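# Six arms hold a cloth above lanterns over painted patch

## Task

Arm bases in the scene frame (metres; heading in degrees counter-clockwise from +x): arm1 at x=-0.87, y=+0.65, z=+0.72 facing -90; arm2 at x=-0.87, y=-0.65, z=+0.72 facing +90; arm3 at x=+0.00, y=+0.65, z=+0.72 facing -90; arm4 at x=+0.00, y=-0.65, z=+0.72 facing +90; arm5 at x=+0.87, y=+0.65, z=+0.72 facing -90; arm6 at x=+0.87, y=-0.65, z=+0.72 facing +90. Grip the cloth at its four handles and hold it motionless, with every part of it roughly a hand's width higher than the lantern tops, so that viewed from above it lies over the painted patch. At the end the cloth must touch nothing else. Each lantern must finish upright at its current spot. The task fails if, at the finish, any arm is in contact with the cloth fabric itself or any gripper has a lantern in it.

## Robot and tools

Robots: six identical i2rt Big YAM arms named arm1 to arm6, bolted to the table top in two rows (y=+0.65 facing -y, y=-0.65 facing +y) at x=-0.87, 0.00 and +0.87, base height z=0.72 m. Each has six joints, a two-finger gripper and a wrist camera. With joints 1 and 6 at 0 and the hand level and pointing ahead, the wrist camera rides on top of the hand looking toward the fingertips. Reach is about 1.0 m from the joint-1 axis. Two room cameras exist: cam_high and cam_low.

Frame: a single scene frame with origin on the floor and +z up. The hand point is halfway between the fingertips; the hand's z axis runs along the fingers and its y axis is the opening direction. Only four arms are needed for the four cloth handles; the other two can stay out of the way.

execute_actions: argument actions is a list holding exactly one action (or empty, which just reports state and images). The action is an object keyed by arm name; each arm entry holds joints, a map from joint name to an absolute target (not an offset). Names and ranges: joint1_rad -2.879 to 2.879 (rotates the whole arm about its base, positive counter-clockwise seen from above, 0 = the base's facing direction); joint2_rad 0 to 3.141 (shoulder; 0 has the upper arm pointing back and roughly level, increasing lifts it up then forward); joint3_rad 0 to 3.019 (elbow; 0 is fully folded, increasing opens it); joint4_rad -1.692 to 1.57 (hand pitch, positive tips fingers up); joint5_rad -1.57 to 1.57 (hand yaw, positive toward the arm's right); joint6_rad -2.094 to 2.094 (hand roll, positive clockwise as seen from behind the hand); gripper_m 0 to 0.093 metres of fingertip separation. Completion tolerances: ±0.045, ±0.14, ±0.09, ±0.055, ±0.03, ±0.035 rad and ±0.003 m. All listed motions start together but finish independently; joints run at different speeds so the hand may sweep a wide path. One action lasts at most 15 s. Optional cameras: list of camera names, or "all"; omitted/null means all, [] means none. Any unknown key or out-of-range number rejects the whole call and nothing moves. Omitted joints or arms may keep driving toward earlier targets.

wait: seconds, 0 to 10; commands nothing and returns the same report as an empty action.

zoom_image: camera (one camera name) and region [x0, y0, x1, y1] in pixels of that camera's latest full image, top-left origin, at most 504 by 504 px. Gives a sharper crop.

finished_scene: scene, the current scene number. Irreversible; ends the scene after the last command is held and reports success. Replying without any tool call also ends things.

Reading results: joint_positions gives current joint values; joint torques list drive output per arm joint (offset, scaled and noisy, nonzero even unloaded, so only rough load hints). joint_status tells how each commanded motion ended: off_target (stopped short, may still be pushing), contact_stop or time_out (target dropped and joint holds its rest spot, though a timed-out joint may keep a target within 0.375, 0.375, 0.113, 0.225, 0.075, 0.3 rad of where it is and keep pushing), not_followed (a self/arm-collision check blocked that arm's joint targets; a gripper target still runs, and the blocked targets may be retried on later actions). on_its_own lists uncommanded behaviour; "held at" is the held target, not the position. "pictures" names the cameras in image order. MOTOR HOT warns from 85 °C; OVER-TEMPERATURE FAULT means a motor reached 100 °C and that arm went limp and fell, with joints marked limit_stop_at_motor_heat (resend targets afterwards). A reported stop cancels the rest of that reply's motion, wait and finish calls.

Cautions: the arm does not halt on contact and keeps pressing, which can push hard and heat motors; to relieve a push, command the joint to its reported position. Very small target changes may not move a joint, and joints carrying weight slowly sag. Robot-robot presses fail the run and the collision check ignores fingers, gripper housings and wrist cameras and can react late, so keep neighbouring arms apart. Do not topple lanterns or push any rigid object out of the work area; avoid drops, slams and slips. Loose objects may get an occasional brief shove. The robot holds the last command while you are thinking, so keep the cloth steady before finishing, with no gripper on a lantern and no arm pressing the fabric.

Each tool is called after "Emit:" as a command line: name --argument value for each argument, lists and objects as JSON in quotes; but a table of rows of numbers goes row by row, as --pt "numbers of a row", without its own name.

## Session

Emit:
execute_actions --actions '[]'

Scene clock: 0.00 s.
Joint torques (N m, as the arm reports them, + toward a larger angle): no reading
Motor temperatures (°C, as the motors report them): arm1=[29 30 31 29 28 28] | arm2=[28 28 26 30 27 30] | arm3=[27 28 31 28 29 28] | arm4=[27 27 28 27 26 28] | arm5=[31 29 27 30 26 28] | arm6=[27 28 29 29 28 27]
arm1.joint_positions: joint1_rad=-0.008 joint2_rad=+0.434 joint3_rad=+1.482 joint4_rad=-1.527 joint5_rad=-0.016 joint6_rad=+0.005 gripper_m=+0.094
arm1.joint_status: not commanded
arm1.hand: x=-0.8750 y=+0.5326 z=+1.3268 quat_wxyz=(-0.372, -0.609, -0.600, +0.360) (m; scene frame)
arm2.joint_positions: joint1_rad=+0.002 joint2_rad=+0.451 joint3_rad=+1.455 joint4_rad=-1.532 joint5_rad=-0.001 joint6_rad=-0.009 gripper_m=+0.095
arm2.joint_status: not commanded
arm2.hand: x=-0.8756 y=-0.5188 z=+1.3173 quat_wxyz=(-0.356, +0.618, -0.610, -0.345) (m; scene frame)
arm3.joint_positions: joint1_rad=-0.015 joint2_rad=+0.432 joint3_rad=+1.462 joint4_rad=-1.527 joint5_rad=-0.007 joint6_rad=-0.010 gripper_m=+0.094
arm3.joint_status: not commanded
arm3.hand: x=-0.0031 y=+0.5313 z=+1.3591 quat_wxyz=(-0.354, -0.616, -0.599, +0.370) (m; scene frame)
arm4.joint_positions: joint1_rad=+0.013 joint2_rad=+0.423 joint3_rad=+1.480 joint4_rad=-1.520 joint5_rad=-0.004 joint6_rad=+0.005 gripper_m=+0.094
arm4.joint_status: not commanded
arm4.hand: x=+0.0029 y=-0.5377 z=+1.3395 quat_wxyz=(-0.372, +0.595, -0.608, -0.372) (m; scene frame)
arm5.joint_positions: joint1_rad=-0.014 joint2_rad=+0.450 joint3_rad=+1.470 joint4_rad=-1.540 joint5_rad=-0.006 joint6_rad=-0.017 gripper_m=+0.095
arm5.joint_status: not commanded
arm5.hand: x=+0.8757 y=+0.5298 z=+1.3411 quat_wxyz=(-0.361, -0.593, -0.628, +0.352) (m; scene frame)
arm6.joint_positions: joint1_rad=+0.002 joint2_rad=+0.435 joint3_rad=+1.460 joint4_rad=-1.541 joint5_rad=-0.010 joint6_rad=-0.002 gripper_m=+0.094
arm6.joint_status: not commanded
arm6.hand: x=+0.8710 y=-0.5298 z=+1.3649 quat_wxyz=(-0.353, +0.612, -0.611, -0.358) (m; scene frame)
pictures: arm1_cam_wrist, arm2_cam_wrist, arm3_cam_wrist, arm4_cam_wrist, arm5_cam_wrist, arm6_cam_wrist, cam_high, cam_low
Images, in order (width x height): arm1_cam_wrist 616x616, arm2_cam_wrist 616x616, arm3_cam_wrist 616x616, arm4_cam_wrist 616x616, arm5_cam_wrist 616x616, arm6_cam_wrist 616x616, cam_high 672x504, cam_low 672x504.

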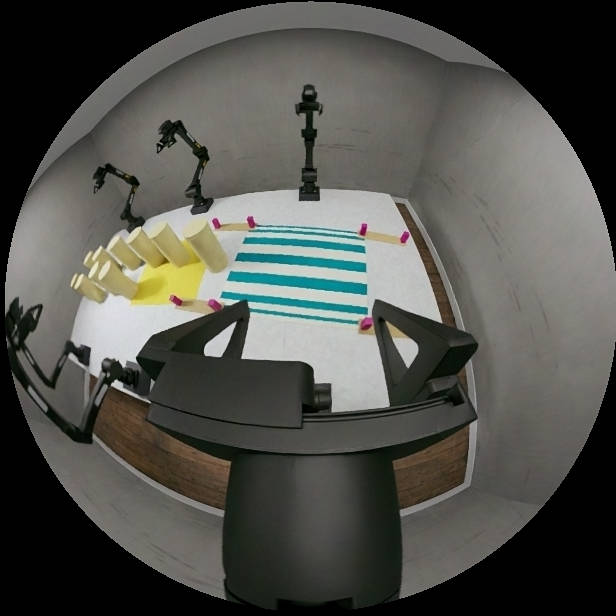

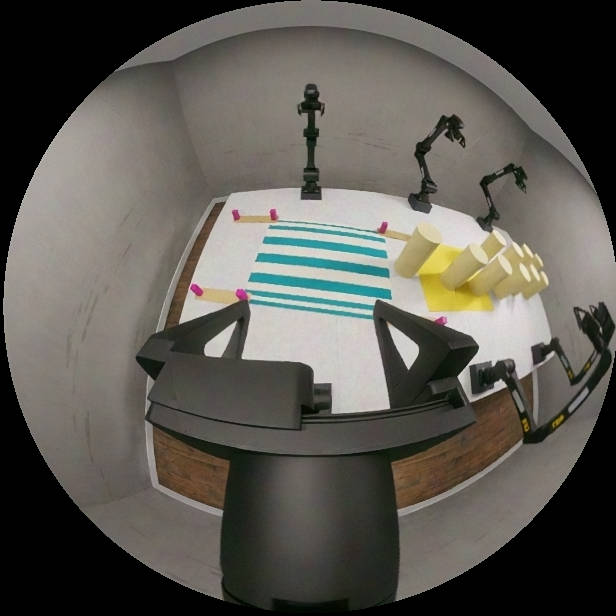

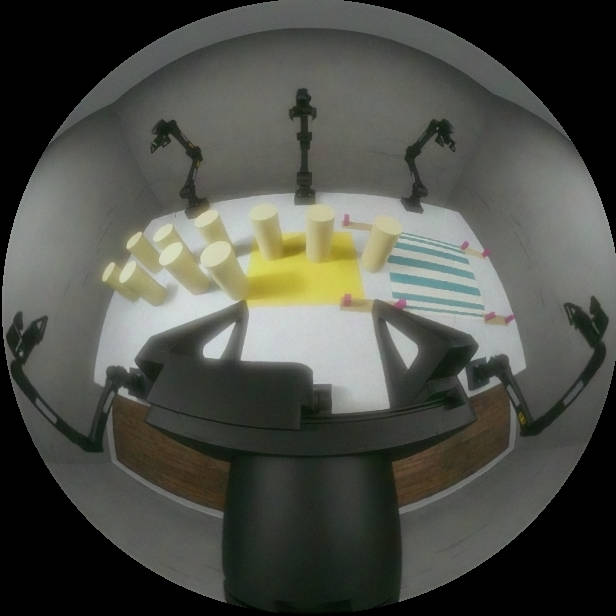

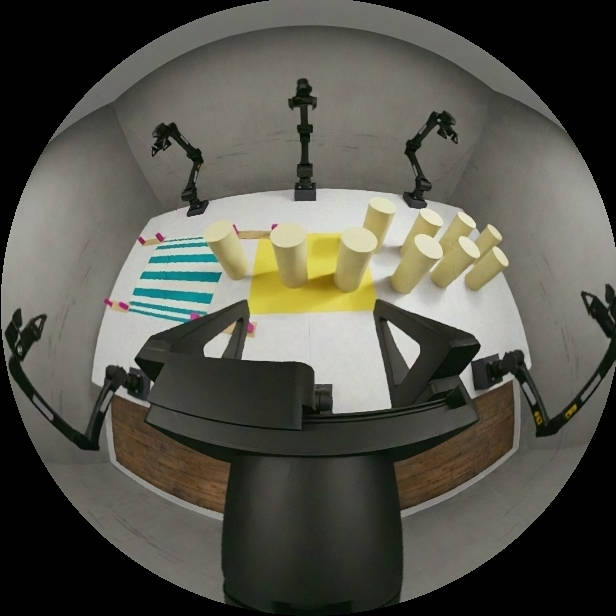

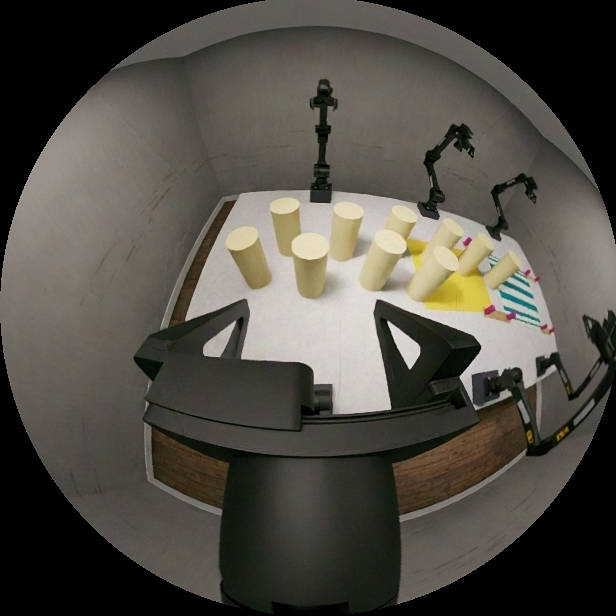

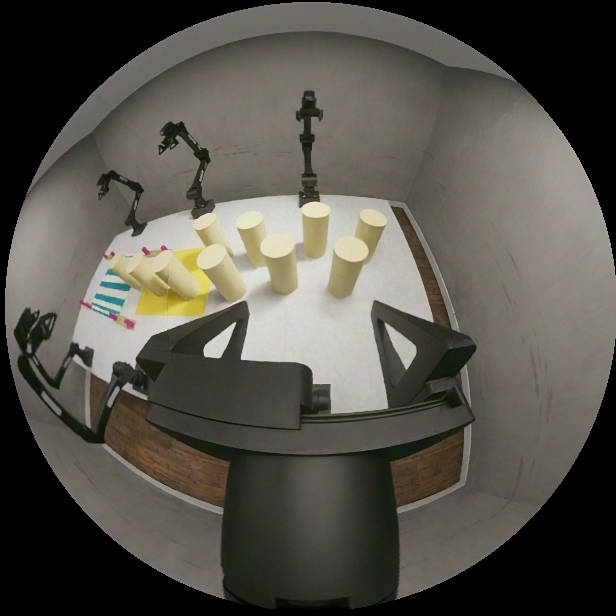

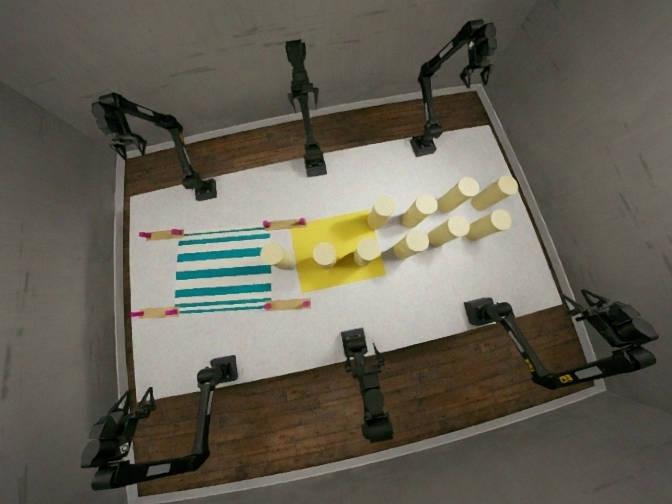

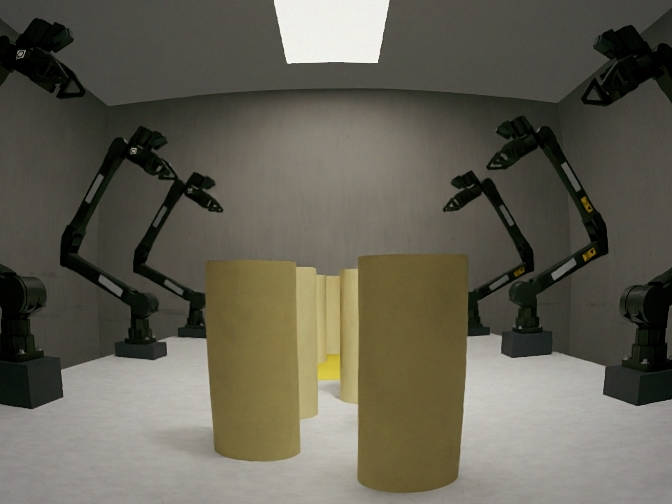

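Emit:
zoom_image --camera "cam_high" --region '[110, 140, 410, 390]'

Emit:
zoom_image --camera "arm1_cam_wrist" --region '[150, 180, 450, 360]'

Region (110, 140, 410, 390) of cam_high's 672x504 image, scaled by 1.680, with more detail than that image has.

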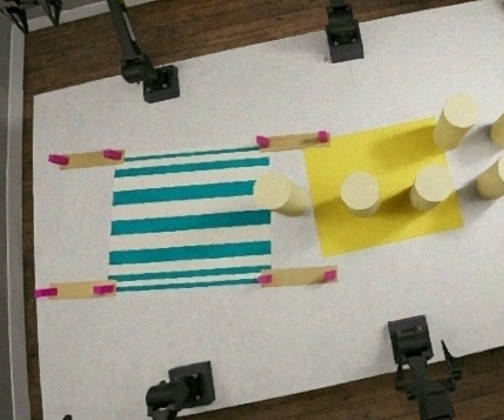

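Region (150, 180, 450, 360) of arm1_cam_wrist's 616x616 image, scaled by 1.680, with more detail than that image has; it fills the top 302 rows of this view, and the rest is white.

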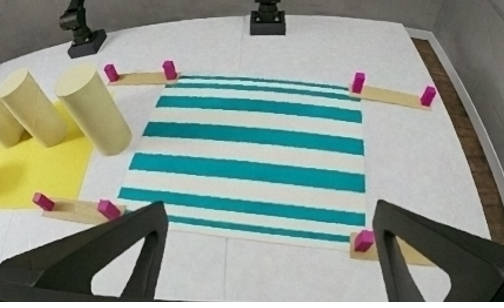

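Emit:
execute_actions --actions '[{"arm1":{"joints":{"joint1_rad":-0.676,"joint2_rad":1.3,"joint3_rad":1.2,"joint4_rad":-1.47}},"arm2":{"joints":{"joint1_rad":0.629,"joint2_rad":1.6,"joint3_rad":1.4,"joint4_rad":-1.37}},"arm3":{"joints":{"joint1_rad":-0.847,"joint2_rad":1.6,"joint3_rad":1.6,"joint4_rad":-1.57}},"arm4":{"joints":{"joint1_rad":1.003,"joint2_rad":1.6,"joint3_rad":1.2,"joint4_rad":-1.17}},"arm5":{"joints":{"joint2_rad":0.45,"joint3_rad":1.47,"joint4_rad":-1.02}},"arm6":{"joints":{"joint2_rad":0.9,"joint3_rad":1.46,"joint4_rad":-0.56}}}]' --cameras '["cam_high","arm1_cam_wrist","arm2_cam_wrist","arm3_cam_wrist","arm4_cam_wrist"]'

Scene clock: 67.60 s.
Joint torques (N m, as the arm reports them, + toward a larger angle): arm1=[  0.74 -10.64  10.18   0.59   0.14   0.04] | arm2=[ -0.18 -14.76  11.39   0.49  -0.08   0.01] | arm3=[ -0.27 -15.44  11.41  -0.45   0.04  -0.1 ] | arm4=[ -1.21 -12.05   9.02   0.38  -0.1    0.14] | arm5=[0.12 5.23 4.95 2.82 0.   0.07] | arm6=[ 0.48 -2.31  9.91  2.47  0.07  0.02]
Motor temperatures (°C, as the motors report them): arm1=[29 31 34 29 28 28] | arm2=[28 28 29 30 27 30] | arm3=[27 28 34 28 29 28] | arm4=[27 27 31 27 26 28] | arm5=[31 29 30 31 26 28] | arm6=[27 28 32 30 28 27]
arm1.joint_positions: joint1_rad=-0.672 joint2_rad=+1.291 joint3_rad=+1.183 joint4_rad=-1.475 joint5_rad=-0.017 joint6_rad=+0.005 gripper_m=+0.094
arm1.joint_status: all done
arm1.hand: x=-1.0955 y=+0.3681 z=+0.9815 quat_wxyz=(-0.006, -0.903, -0.430, -0.014) (m; scene frame)
arm2.joint_positions: joint1_rad=+0.634 joint2_rad=+1.600 joint3_rad=+1.393 joint4_rad=-1.377 joint5_rad=+0.001 joint6_rad=-0.009 gripper_m=+0.095
arm2.joint_status: all done
arm2.hand: x=-1.1488 y=-0.2675 z=+0.9408 quat_wxyz=(+0.002, +0.893, -0.450, +0.012) (m; scene frame)
arm3.joint_positions: joint1_rad=-0.852 joint2_rad=+1.595 joint3_rad=+1.587 joint4_rad=-1.554 joint5_rad=-0.008 joint6_rad=-0.010 gripper_m=+0.094
arm3.joint_status: all done
arm3.hand: x=-0.3711 y=+0.3418 z=+1.0577 quat_wxyz=(-0.005, -0.939, -0.343, +0.004) (m; scene frame)
arm4.joint_positions: joint1_rad=+1.006 joint2_rad=+1.601 joint3_rad=+1.203 joint4_rad=-1.181 joint5_rad=-0.004 joint6_rad=+0.005 gripper_m=+0.094
arm4.joint_status: all done
arm4.hand: x=-0.3737 y=-0.3973 z=+0.8829 quat_wxyz=(+0.003, +0.955, -0.295, +0.002) (m; scene frame)
arm5.joint_positions: joint1_rad=-0.014 joint2_rad=+0.450 joint3_rad=+1.470 joint4_rad=-1.041 joint5_rad=-0.006 joint6_rad=-0.017 gripper_m=+0.095
arm5.joint_status: all done
arm5.hand: x=+0.8770 y=+0.4979 z=+1.4583 quat_wxyz=(-0.502, -0.489, -0.519, +0.490) (m; scene frame)
arm6.joint_positions: joint1_rad=+0.002 joint2_rad=+0.891 joint3_rad=+1.459 joint4_rad=-0.579 joint5_rad=-0.010 joint6_rad=-0.002 gripper_m=+0.094
arm6.joint_status: all done
arm6.hand: x=+0.8727 y=-0.2442 z=+1.4780 quat_wxyz=(-0.495, +0.504, -0.502, -0.498) (m; scene frame)
pictures: arm1_cam_wrist, arm2_cam_wrist, arm3_cam_wrist, arm4_cam_wrist, cam_high
Images, in order (width x height): arm1_cam_wrist 616x616, arm2_cam_wrist 616x616, arm3_cam_wrist 616x616, arm4_cam_wrist 616x616, cam_high 672x504.

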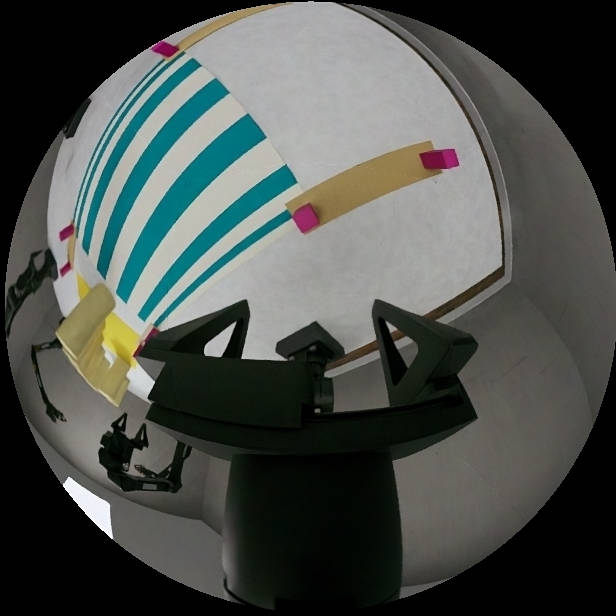

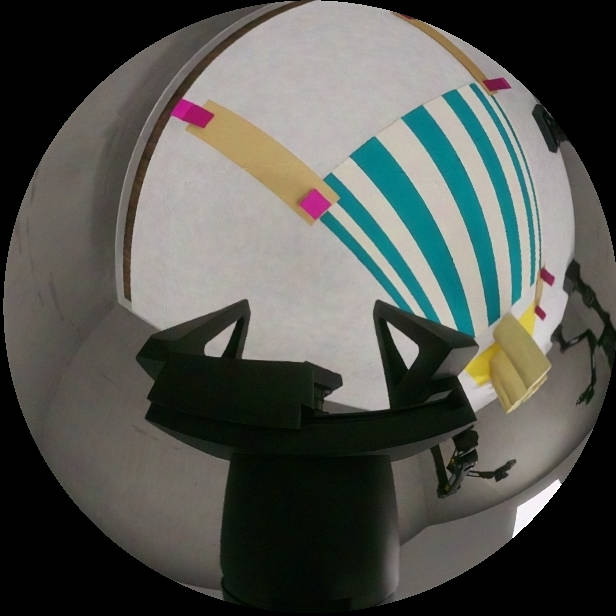

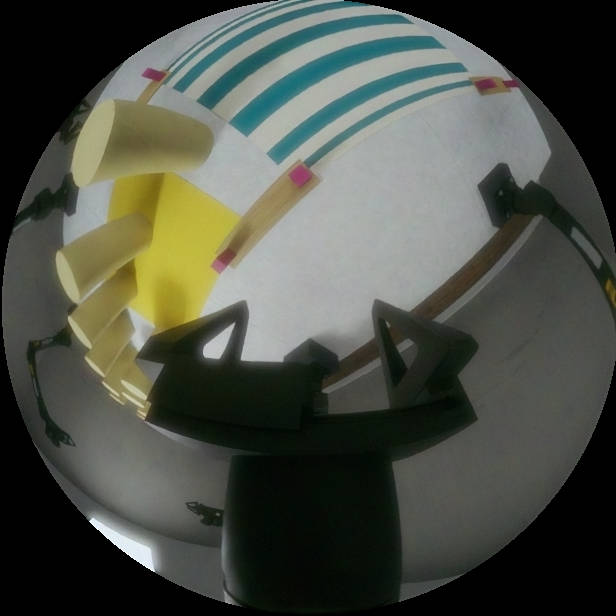

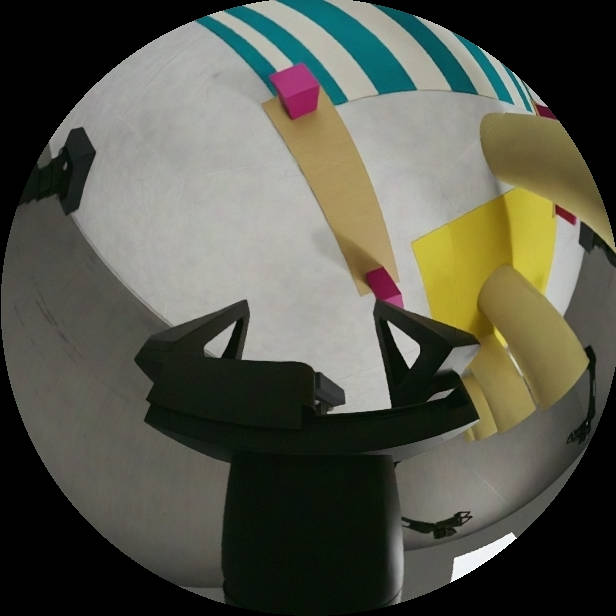

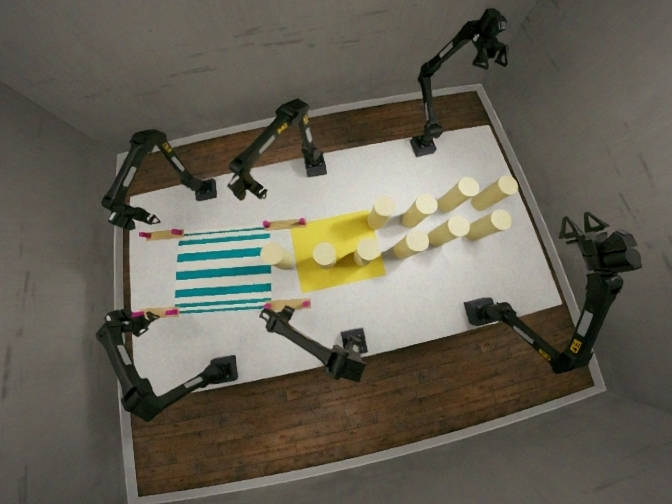

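Emit:
execute_actions --actions '[{"arm1":{"joints":{"joint1_rad":-0.647,"joint2_rad":1.484,"joint3_rad":1.035,"joint4_rad":-1.122,"joint6_rad":-0.51}},"arm2":{"joints":{"joint1_rad":0.624,"joint2_rad":1.844,"joint3_rad":1.479,"joint4_rad":-1.206,"joint6_rad":0.76}},"arm3":{"joints":{"joint1_rad":-0.815,"joint2_rad":2.006,"joint3_rad":1.629,"joint4_rad":-1.194,"joint6_rad":-0.675}},"arm4":{"joints":{"joint1_rad":1.039,"joint2_rad":1.95,"joint3_rad":1.863,"joint4_rad":-1.484,"joint6_rad":1.18}},"arm6":{"joints":{"joint2_rad":0.45,"joint3_rad":1.46,"joint4_rad":-1.5}}}]' --cameras '["arm1_cam_wrist","arm2_cam_wrist","arm3_cam_wrist","arm4_cam_wrist"]'

Scene clock: 172.20 s.
Joint torques (N m, as the arm reports them, + toward a larger angle): arm1=[  2.03 -15.05   9.53   0.71   0.1   -0.05] | arm2=[ -0.38 -20.12  12.97   0.58  -0.02   0.18] | arm3=[  0.14 -21.56  10.74   0.73  -0.01  -0.2 ] | arm4=[  0.26 -16.37  13.17  -0.58  -0.02   0.23] | arm5=[ 0.13  5.24  4.94  2.85 -0.01  0.07] | arm6=[0.36 4.74 7.27 1.23 0.06 0.  ]
Motor temperatures (°C, as the motors report them): arm1=[29 31 37 29 28 28] | arm2=[28 30 31 30 27 30] | arm3=[27 31 38 28 29 28] | arm4=[27 29 34 27 26 28] | arm5=[31 30 30 31 26 28] | arm6=[27 28 34 30 28 27]
arm1.joint_positions: joint1_rad=-0.659 joint2_rad=+1.503 joint3_rad=+1.012 joint4_rad=-1.133 joint5_rad=-0.017 joint6_rad=-0.501 gripper_m=+0.094
arm1.joint_status: all done
arm1.hand: x=-1.1079 y=+0.3429 z=+0.8424 quat_wxyz=(-0.005, -0.762, -0.647, -0.033) (m; scene frame)
arm2.joint_positions: joint1_rad=+0.631 joint2_rad=+1.861 joint3_rad=+1.443 joint4_rad=-1.218 joint5_rad=+0.001 joint6_rad=+0.747 gripper_m=+0.095
arm2.joint_status: all done
arm2.hand: x=-1.1798 y=-0.2210 z=+0.8308 quat_wxyz=(+0.000, +0.662, -0.748, +0.038) (m; scene frame)
arm3.joint_positions: joint1_rad=-0.821 joint2_rad=+2.008 joint3_rad=+1.613 joint4_rad=-1.209 joint5_rad=-0.008 joint6_rad=-0.667 gripper_m=+0.094
arm3.joint_status: all done
arm3.hand: x=-0.4407 y=+0.2608 z=+0.8511 quat_wxyz=(-0.003, -0.768, -0.640, -0.016) (m; scene frame)
arm4.joint_positions: joint1_rad=+1.029 joint2_rad=+1.934 joint3_rad=+1.828 joint4_rad=-1.468 joint5_rad=-0.004 joint6_rad=+1.168 gripper_m=+0.094
arm4.joint_status: all done
arm4.hand: x=-0.5034 y=-0.3261 z=+0.9443 quat_wxyz=(+0.002, +0.645, -0.764, +0.001) (m; scene frame)
arm5.joint_positions: joint1_rad=-0.014 joint2_rad=+0.450 joint3_rad=+1.470 joint4_rad=-1.041 joint5_rad=-0.006 joint6_rad=-0.017 gripper_m=+0.095
arm5.joint_status: not commanded
arm5.hand: x=+0.8770 y=+0.4979 z=+1.4583 quat_wxyz=(-0.502, -0.489, -0.519, +0.490) (m; scene frame)
arm6.joint_positions: joint1_rad=+0.002 joint2_rad=+0.461 joint3_rad=+1.459 joint4_rad=-1.484 joint5_rad=-0.010 joint6_rad=-0.002 gripper_m=+0.094
arm6.joint_status: all done
arm6.hand: x=+0.8711 y=-0.5116 z=+1.3740 quat_wxyz=(-0.362, +0.606, -0.606, -0.367) (m; scene frame)
pictures: arm1_cam_wrist, arm2_cam_wrist, arm3_cam_wrist, arm4_cam_wrist
Images, in order (width x height): arm1_cam_wrist 616x616, arm2_cam_wrist 616x616, arm3_cam_wrist 616x616, arm4_cam_wrist 616x616.

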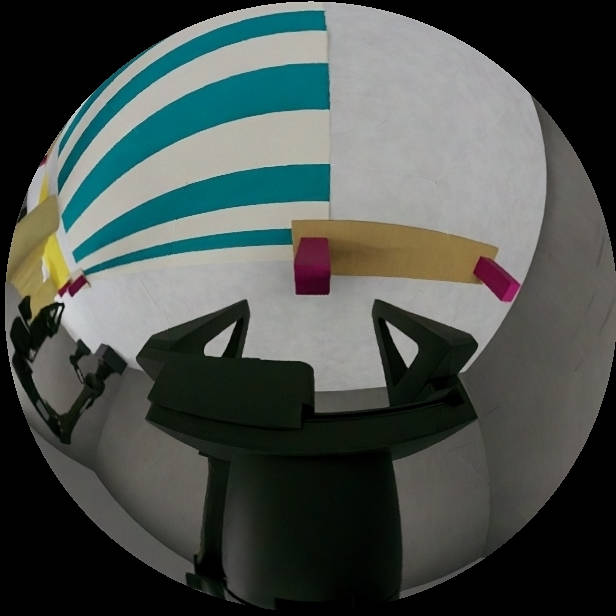

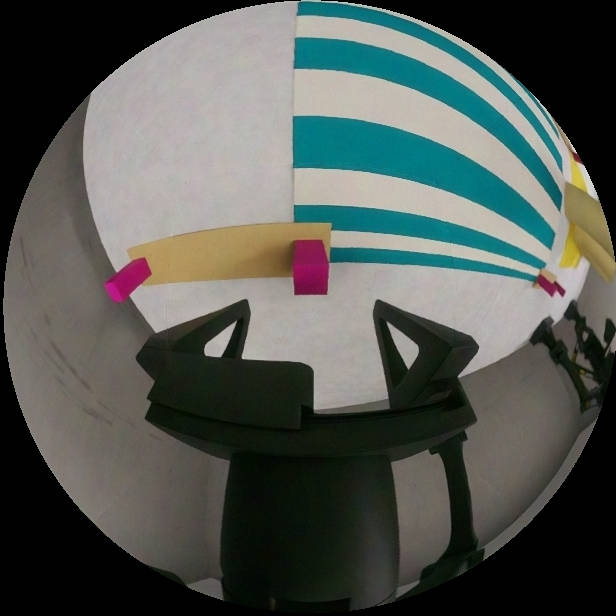

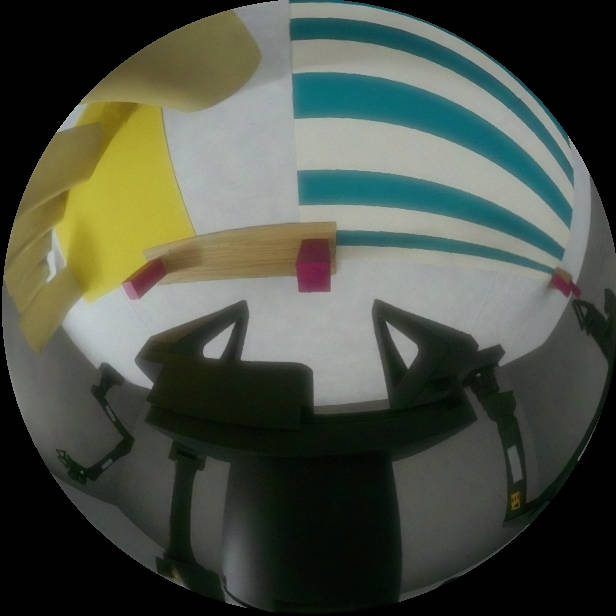

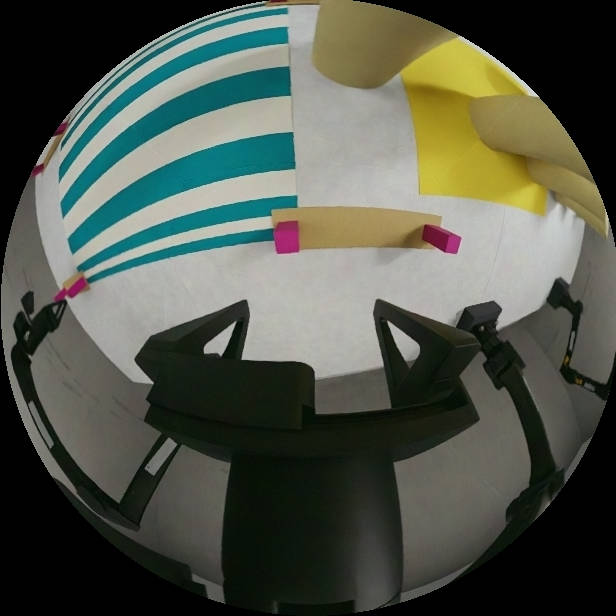

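Emit:
execute_actions --actions '[{"arm1":{"joints":{"joint2_rad":1.596,"joint3_rad":0.927,"joint4_rad":-0.85}},"arm2":{"joints":{"joint2_rad":1.906,"joint3_rad":1.382,"joint4_rad":-0.982}},"arm3":{"joints":{"joint2_rad":2.095,"joint3_rad":1.528,"joint4_rad":-0.972}},"arm4":{"joints":{"joint2_rad":2.09,"joint3_rad":1.84,"joint4_rad":-1.275}}}]' --cameras '["arm1_cam_wrist","arm2_cam_wrist","arm3_cam_wrist","arm4_cam_wrist"]'

Scene clock: 205.57 s.
Joint torques (N m, as the arm reports them, + toward a larger angle): arm1=[  1.88 -13.84   8.33   0.82   0.13  -0.05] | arm2=[ -0.33 -18.08   9.62   0.88  -0.02   0.17] | arm3=[ -0.38 -21.5    8.98   0.88  -0.01  -0.19] | arm4=[  0.2  -19.19  10.82   0.59  -0.03   0.24] | arm5=[ 0.12  5.32  4.93  2.83 -0.01  0.07] | arm6=[ 0.58  4.69  7.21  1.23  0.06 -0.01]
Motor temperatures (°C, as the motors report them): arm1=[29 31 37 29 28 28] | arm2=[28 31 32 30 27 30] | arm3=[27 33 38 28 29 28] | arm4=[27 31 37 27 27 28] | arm5=[31 30 30 31 26 28] | arm6=[27 28 33 30 28 27]
arm1.joint_positions: joint1_rad=-0.659 joint2_rad=+1.600 joint3_rad=+0.912 joint4_rad=-0.861 joint5_rad=-0.017 joint6_rad=-0.501 gripper_m=+0.094
arm1.joint_status: all done
arm1.hand: x=-1.1154 y=+0.3326 z=+0.7734 quat_wxyz=(-0.012, -0.762, -0.647, +0.004) (m; scene frame)
arm2.joint_positions: joint1_rad=+0.631 joint2_rad=+1.898 joint3_rad=+1.384 joint4_rad=-0.997 joint5_rad=+0.001 joint6_rad=+0.747 gripper_m=+0.095
arm2.joint_status: all done
arm2.hand: x=-1.1950 y=-0.1995 z=+0.7909 quat_wxyz=(-0.006, +0.663, -0.749, -0.024) (m; scene frame)
arm3.joint_positions: joint1_rad=-0.821 joint2_rad=+2.094 joint3_rad=+1.522 joint4_rad=-0.987 joint5_rad=-0.008 joint6_rad=-0.667 gripper_m=+0.094
arm3.joint_status: all done
arm3.hand: x=-0.4453 y=+0.2569 z=+0.7711 quat_wxyz=(-0.004, -0.768, -0.640, +0.006) (m; scene frame)
arm4.joint_positions: joint1_rad=+1.029 joint2_rad=+2.093 joint3_rad=+1.828 joint4_rad=-1.292 joint5_rad=-0.004 joint6_rad=+1.168 gripper_m=+0.094
arm4.joint_status: all done
arm4.hand: x=-0.5396 y=-0.3030 z=+0.8492 quat_wxyz=(+0.005, +0.645, -0.764, -0.007) (m; scene frame)
arm5.joint_positions: joint1_rad=-0.014 joint2_rad=+0.450 joint3_rad=+1.470 joint4_rad=-1.041 joint5_rad=-0.006 joint6_rad=-0.017 gripper_m=+0.095
arm5.joint_status: not commanded
arm5.hand: x=+0.8770 y=+0.4979 z=+1.4583 quat_wxyz=(-0.502, -0.489, -0.519, +0.490) (m; scene frame)
arm6.joint_positions: joint1_rad=+0.002 joint2_rad=+0.461 joint3_rad=+1.459 joint4_rad=-1.484 joint5_rad=-0.010 joint6_rad=-0.002 gripper_m=+0.094
arm6.joint_status: not commanded
arm6.hand: x=+0.8711 y=-0.5116 z=+1.3740 quat_wxyz=(-0.362, +0.606, -0.606, -0.367) (m; scene frame)
pictures: arm1_cam_wrist, arm2_cam_wrist, arm3_cam_wrist, arm4_cam_wrist
Images, in order (width x height): arm1_cam_wrist 616x616, arm2_cam_wrist 616x616, arm3_cam_wrist 616x616, arm4_cam_wrist 616x616.

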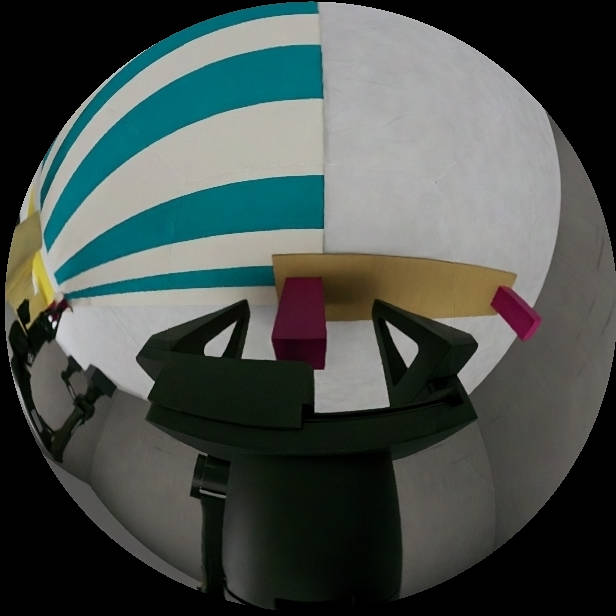

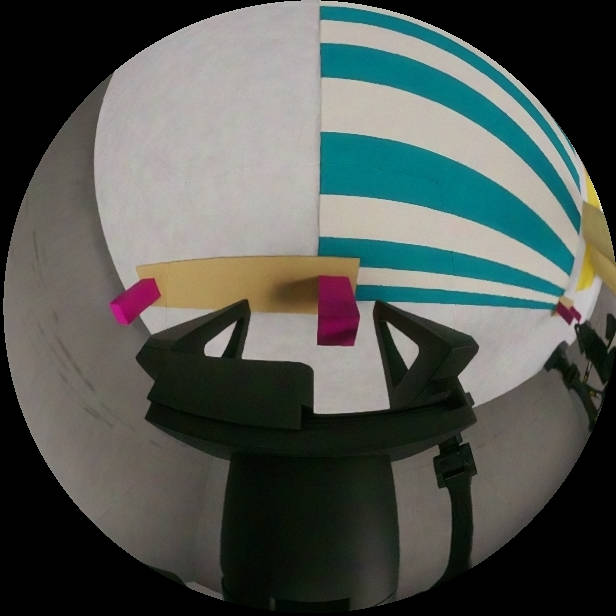

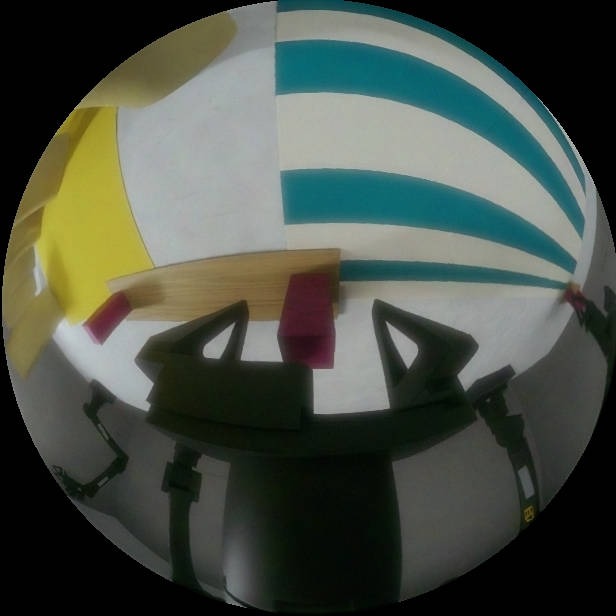

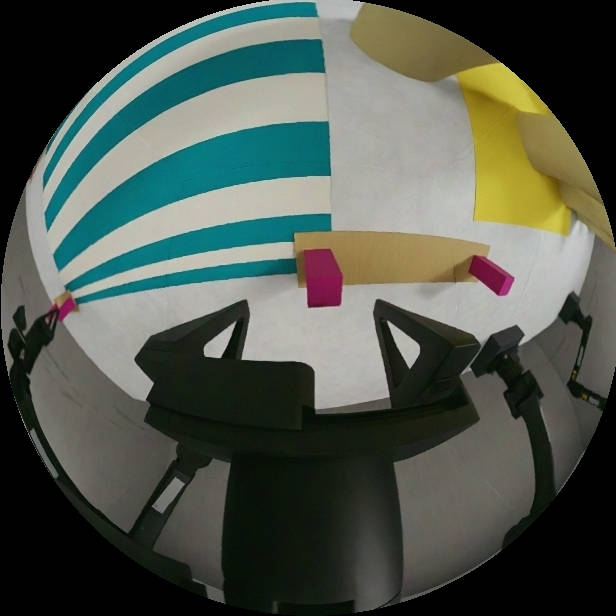

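Emit:
execute_actions --actions '[{"arm1":{"joints":{"joint4_rad":-0.915}},"arm2":{"joints":{"joint3_rad":1.325,"joint4_rad":-1.0}},"arm3":{"joints":{"joint4_rad":-1.02}},"arm4":{"joints":{"joint2_rad":2.138,"joint3_rad":1.685,"joint4_rad":-1.10}}}]' --cameras '["arm1_cam_wrist","arm2_cam_wrist","arm3_cam_wrist","arm4_cam_wrist"]'

Scene clock: 223.33 s.
Joint torques (N m, as the arm reports them, + toward a larger angle): arm1=[  1.88 -14.65   7.92  -0.1    0.12  -0.05] | arm2=[ -0.36 -17.67   9.54   0.2   -0.02   0.17] | arm3=[ -0.23 -21.34   9.11  -0.43   0.02  -0.18] | arm4=[  0.19 -19.27   8.74   0.66  -0.03   0.24] | arm5=[0.18 5.2  4.94 2.83 0.   0.07] | arm6=[0.55 4.88 7.18 1.25 0.06 0.  ]
Motor temperatures (°C, as the motors report them): arm1=[29 31 36 29 28 28] | arm2=[28 31 31 30 27 30] | arm3=[27 33 37 28 29 28] | arm4=[27 32 36 27 27 28] | arm5=[31 30 30 31 26 28] | arm6=[27 28 33 30 28 27]
arm1.joint_positions: joint1_rad=-0.659 joint2_rad=+1.600 joint3_rad=+0.912 joint4_rad=-0.905 joint5_rad=-0.017 joint6_rad=-0.501 gripper_m=+0.094
arm1.joint_status: all done
arm1.hand: x=-1.1088 y=+0.3410 z=+0.7735 quat_wxyz=(-0.008, -0.762, -0.647, -0.017) (m; scene frame)
arm2.joint_positions: joint1_rad=+0.631 joint2_rad=+1.898 joint3_rad=+1.324 joint4_rad=-0.997 joint5_rad=+0.001 joint6_rad=+0.747 gripper_m=+0.095
arm2.joint_status: all done
arm2.hand: x=-1.1791 y=-0.2213 z=+0.7711 quat_wxyz=(-0.003, +0.663, -0.749, +0.006) (m; scene frame)
arm3.joint_positions: joint1_rad=-0.821 joint2_rad=+2.094 joint3_rad=+1.522 joint4_rad=-1.005 joint5_rad=-0.008 joint6_rad=-0.667 gripper_m=+0.094
arm3.joint_status: all done
arm3.hand: x=-0.4420 y=+0.2598 z=+0.7711 quat_wxyz=(-0.003, -0.768, -0.640, -0.002) (m; scene frame)
arm4.joint_positions: joint1_rad=+1.029 joint2_rad=+2.139 joint3_rad=+1.685 joint4_rad=-1.117 joint5_rad=-0.004 joint6_rad=+1.168 gripper_m=+0.094
arm4.joint_status: all done
arm4.hand: x=-0.5266 y=-0.3114 z=+0.7700 quat_wxyz=(+0.003, +0.645, -0.764, +0.000) (m; scene frame)
arm5.joint_positions: joint1_rad=-0.014 joint2_rad=+0.450 joint3_rad=+1.470 joint4_rad=-1.041 joint5_rad=-0.006 joint6_rad=-0.017 gripper_m=+0.095
arm5.joint_status: not commanded
arm5.hand: x=+0.8770 y=+0.4979 z=+1.4583 quat_wxyz=(-0.502, -0.489, -0.519, +0.490) (m; scene frame)
arm6.joint_positions: joint1_rad=+0.002 joint2_rad=+0.461 joint3_rad=+1.459 joint4_rad=-1.484 joint5_rad=-0.010 joint6_rad=-0.002 gripper_m=+0.094
arm6.joint_status: not commanded
arm6.hand: x=+0.8711 y=-0.5116 z=+1.3740 quat_wxyz=(-0.362, +0.606, -0.606, -0.367) (m; scene frame)
pictures: arm1_cam_wrist, arm2_cam_wrist, arm3_cam_wrist, arm4_cam_wrist
Images, in order (width x height): arm1_cam_wrist 616x616, arm2_cam_wrist 616x616, arm3_cam_wrist 616x616, arm4_cam_wrist 616x616.

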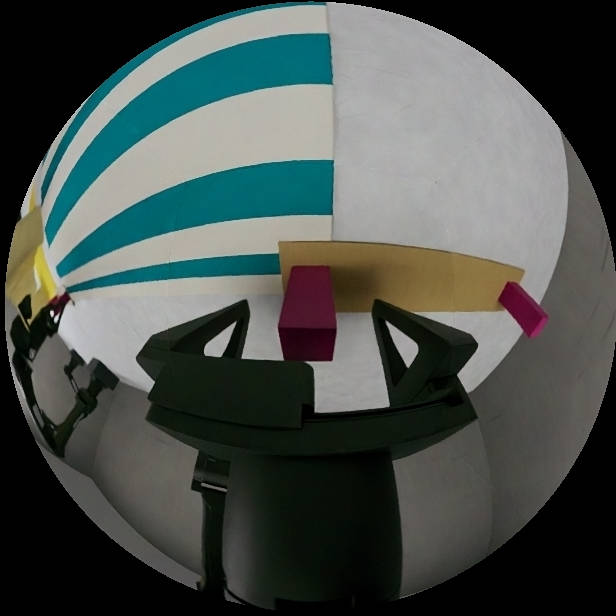

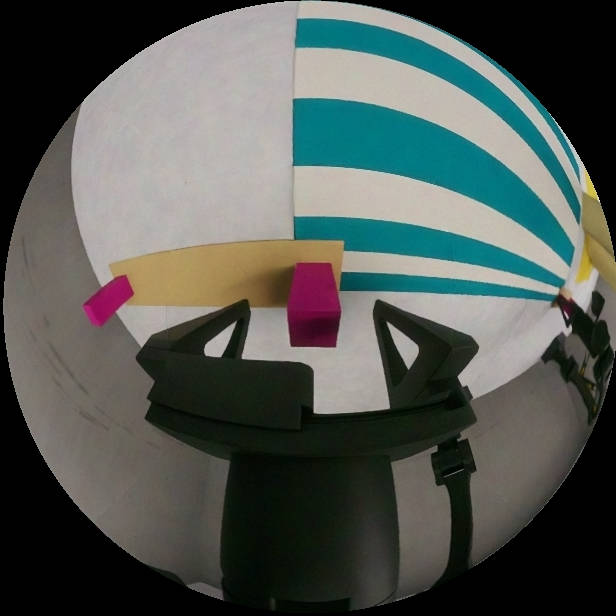

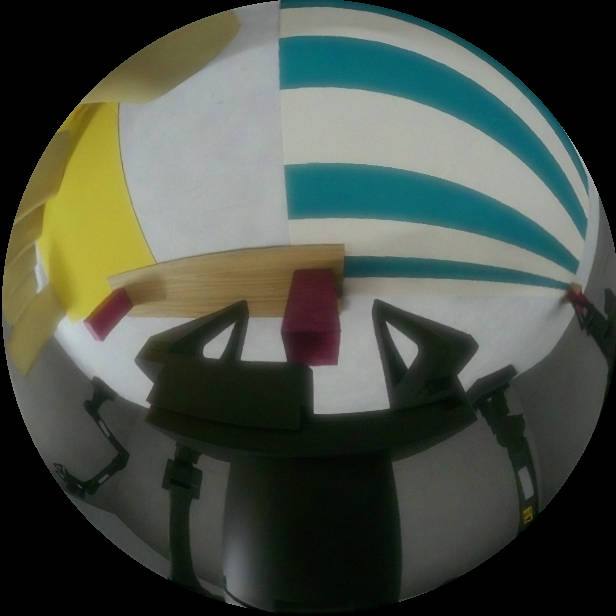

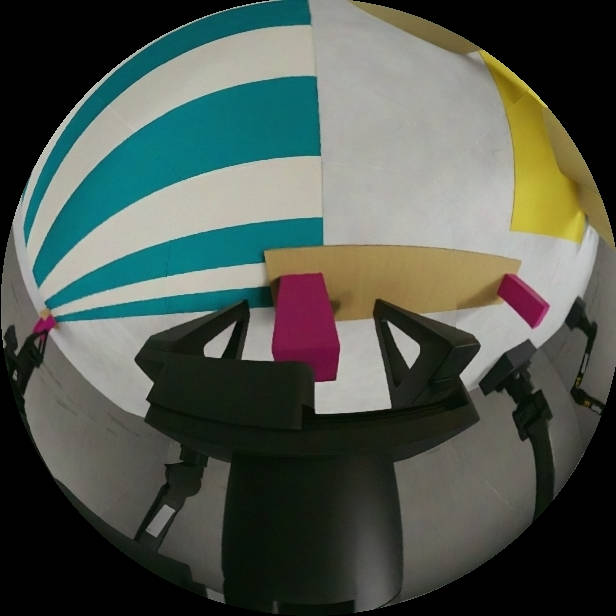

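Emit:
execute_actions --actions '[{"arm1":{"joints":{"gripper_m":0.0}},"arm2":{"joints":{"joint2_rad":1.93,"gripper_m":0.0}},"arm3":{"joints":{"gripper_m":0.0}},"arm4":{"joints":{"gripper_m":0.0}}}]' --cameras '["arm1_cam_wrist","arm2_cam_wrist","arm3_cam_wrist","arm4_cam_wrist"]'

Scene clock: 230.73 s.
Joint torques (N m, as the arm reports them, + toward a larger angle): arm1=[  1.8  -14.03   8.03  -0.08   0.01  -0.02] | arm2=[ -0.42 -16.12   9.43   0.19  -0.03   0.17] | arm3=[ -0.3  -21.2    9.05  -0.37  -0.11  -0.15] | arm4=[  0.24 -18.99   8.92   0.3    0.03   0.22] | arm5=[0.21 5.26 4.94 2.8  0.   0.07] | arm6=[0.56 4.89 7.24 1.24 0.07 0.  ]
Motor temperatures (°C, as the motors report them): arm1=[29 32 36 29 28 28] | arm2=[28 31 31 30 27 30] | arm3=[27 33 37 28 29 28] | arm4=[27 32 36 27 27 28] | arm5=[31 30 30 31 26 28] | arm6=[27 28 33 30 28 27]
arm1.joint_positions: joint1_rad=-0.657 joint2_rad=+1.600 joint3_rad=+0.912 joint4_rad=-0.905 joint5_rad=-0.014 joint6_rad=-0.505 gripper_m=+0.029
arm1.joint_status: gripper_m off_target (ended at +0.029, target +0.000)
arm1.hand: x=-1.1087 y=+0.3410 z=+0.7735 quat_wxyz=(-0.007, -0.761, -0.649, -0.017) (m; scene frame)
arm2.joint_positions: joint1_rad=+0.631 joint2_rad=+1.907 joint3_rad=+1.324 joint4_rad=-0.997 joint5_rad=+0.001 joint6_rad=+0.748 gripper_m=+0.029
arm2.joint_status: gripper_m off_target (ended at +0.029, target +0.000); the others done
arm2.hand: x=-1.1783 y=-0.2220 z=+0.7667 quat_wxyz=(-0.003, +0.662, -0.749, +0.011) (m; scene frame)
arm3.joint_positions: joint1_rad=-0.821 joint2_rad=+2.094 joint3_rad=+1.522 joint4_rad=-1.006 joint5_rad=-0.005 joint6_rad=-0.669 gripper_m=+0.029
arm3.joint_status: gripper_m off_target (ended at +0.029, target +0.000)
arm3.hand: x=-0.4423 y=+0.2603 z=+0.7711 quat_wxyz=(-0.002, -0.768, -0.641, -0.003) (m; scene frame)
arm4.joint_positions: joint1_rad=+1.029 joint2_rad=+2.139 joint3_rad=+1.685 joint4_rad=-1.109 joint5_rad=-0.005 joint6_rad=+1.171 gripper_m=+0.029
arm4.joint_status: gripper_m off_target (ended at +0.029, target +0.000)
arm4.hand: x=-0.5284 y=-0.3105 z=+0.7700 quat_wxyz=(+0.004, +0.644, -0.765, -0.004) (m; scene frame)
arm5.joint_positions: joint1_rad=-0.014 joint2_rad=+0.450 joint3_rad=+1.470 joint4_rad=-1.041 joint5_rad=-0.006 joint6_rad=-0.017 gripper_m=+0.095
arm5.joint_status: not commanded
arm5.hand: x=+0.8770 y=+0.4979 z=+1.4583 quat_wxyz=(-0.502, -0.489, -0.519, +0.490) (m; scene frame)
arm6.joint_positions: joint1_rad=+0.002 joint2_rad=+0.461 joint3_rad=+1.459 joint4_rad=-1.484 joint5_rad=-0.010 joint6_rad=-0.002 gripper_m=+0.094
arm6.joint_status: not commanded
arm6.hand: x=+0.8711 y=-0.5116 z=+1.3740 quat_wxyz=(-0.362, +0.606, -0.606, -0.367) (m; scene frame)
pictures: arm1_cam_wrist, arm2_cam_wrist, arm3_cam_wrist, arm4_cam_wrist
Images, in order (width x height): arm1_cam_wrist 616x616, arm2_cam_wrist 616x616, arm3_cam_wrist 616x616, arm4_cam_wrist 616x616.

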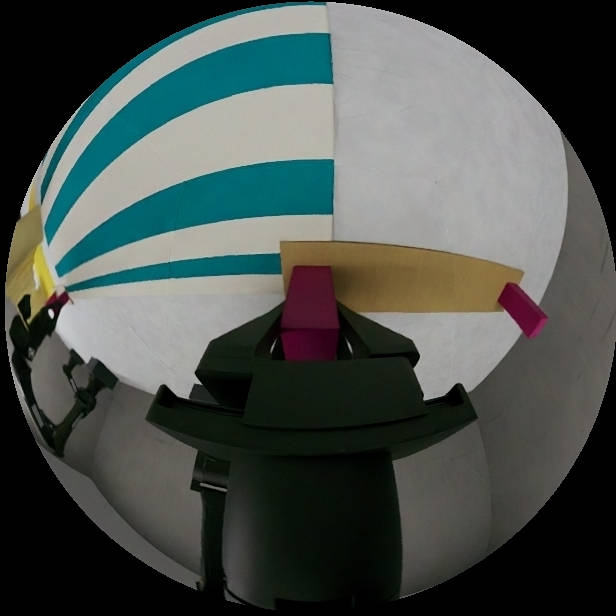

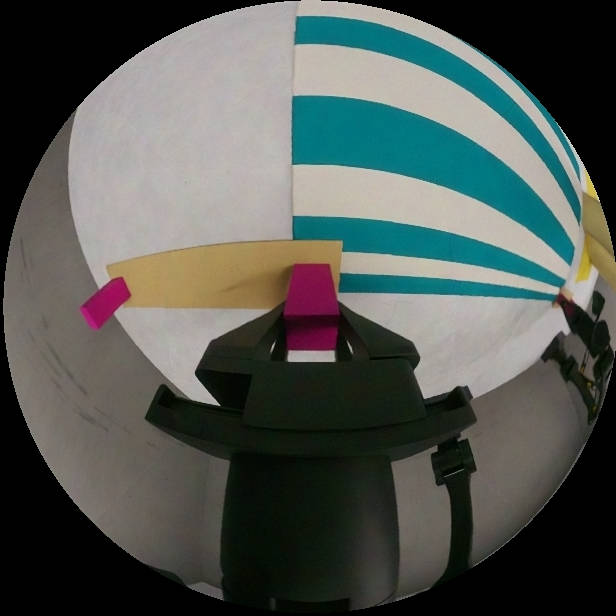

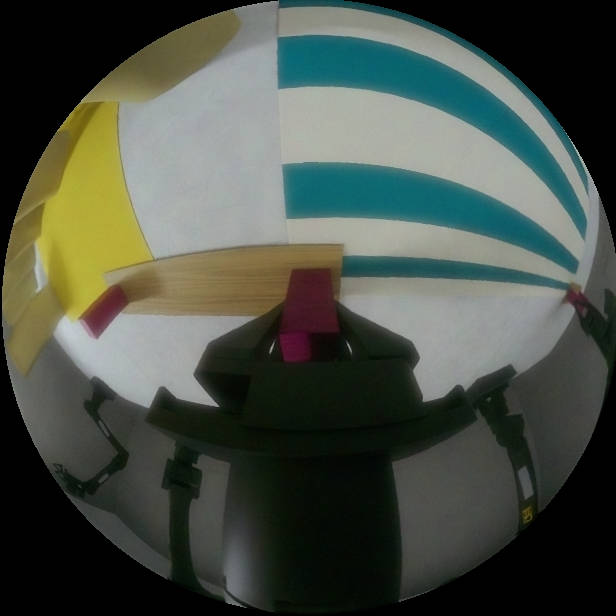

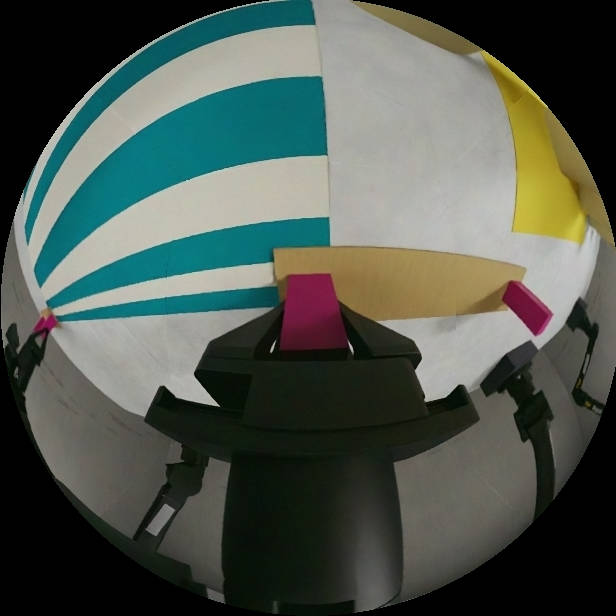

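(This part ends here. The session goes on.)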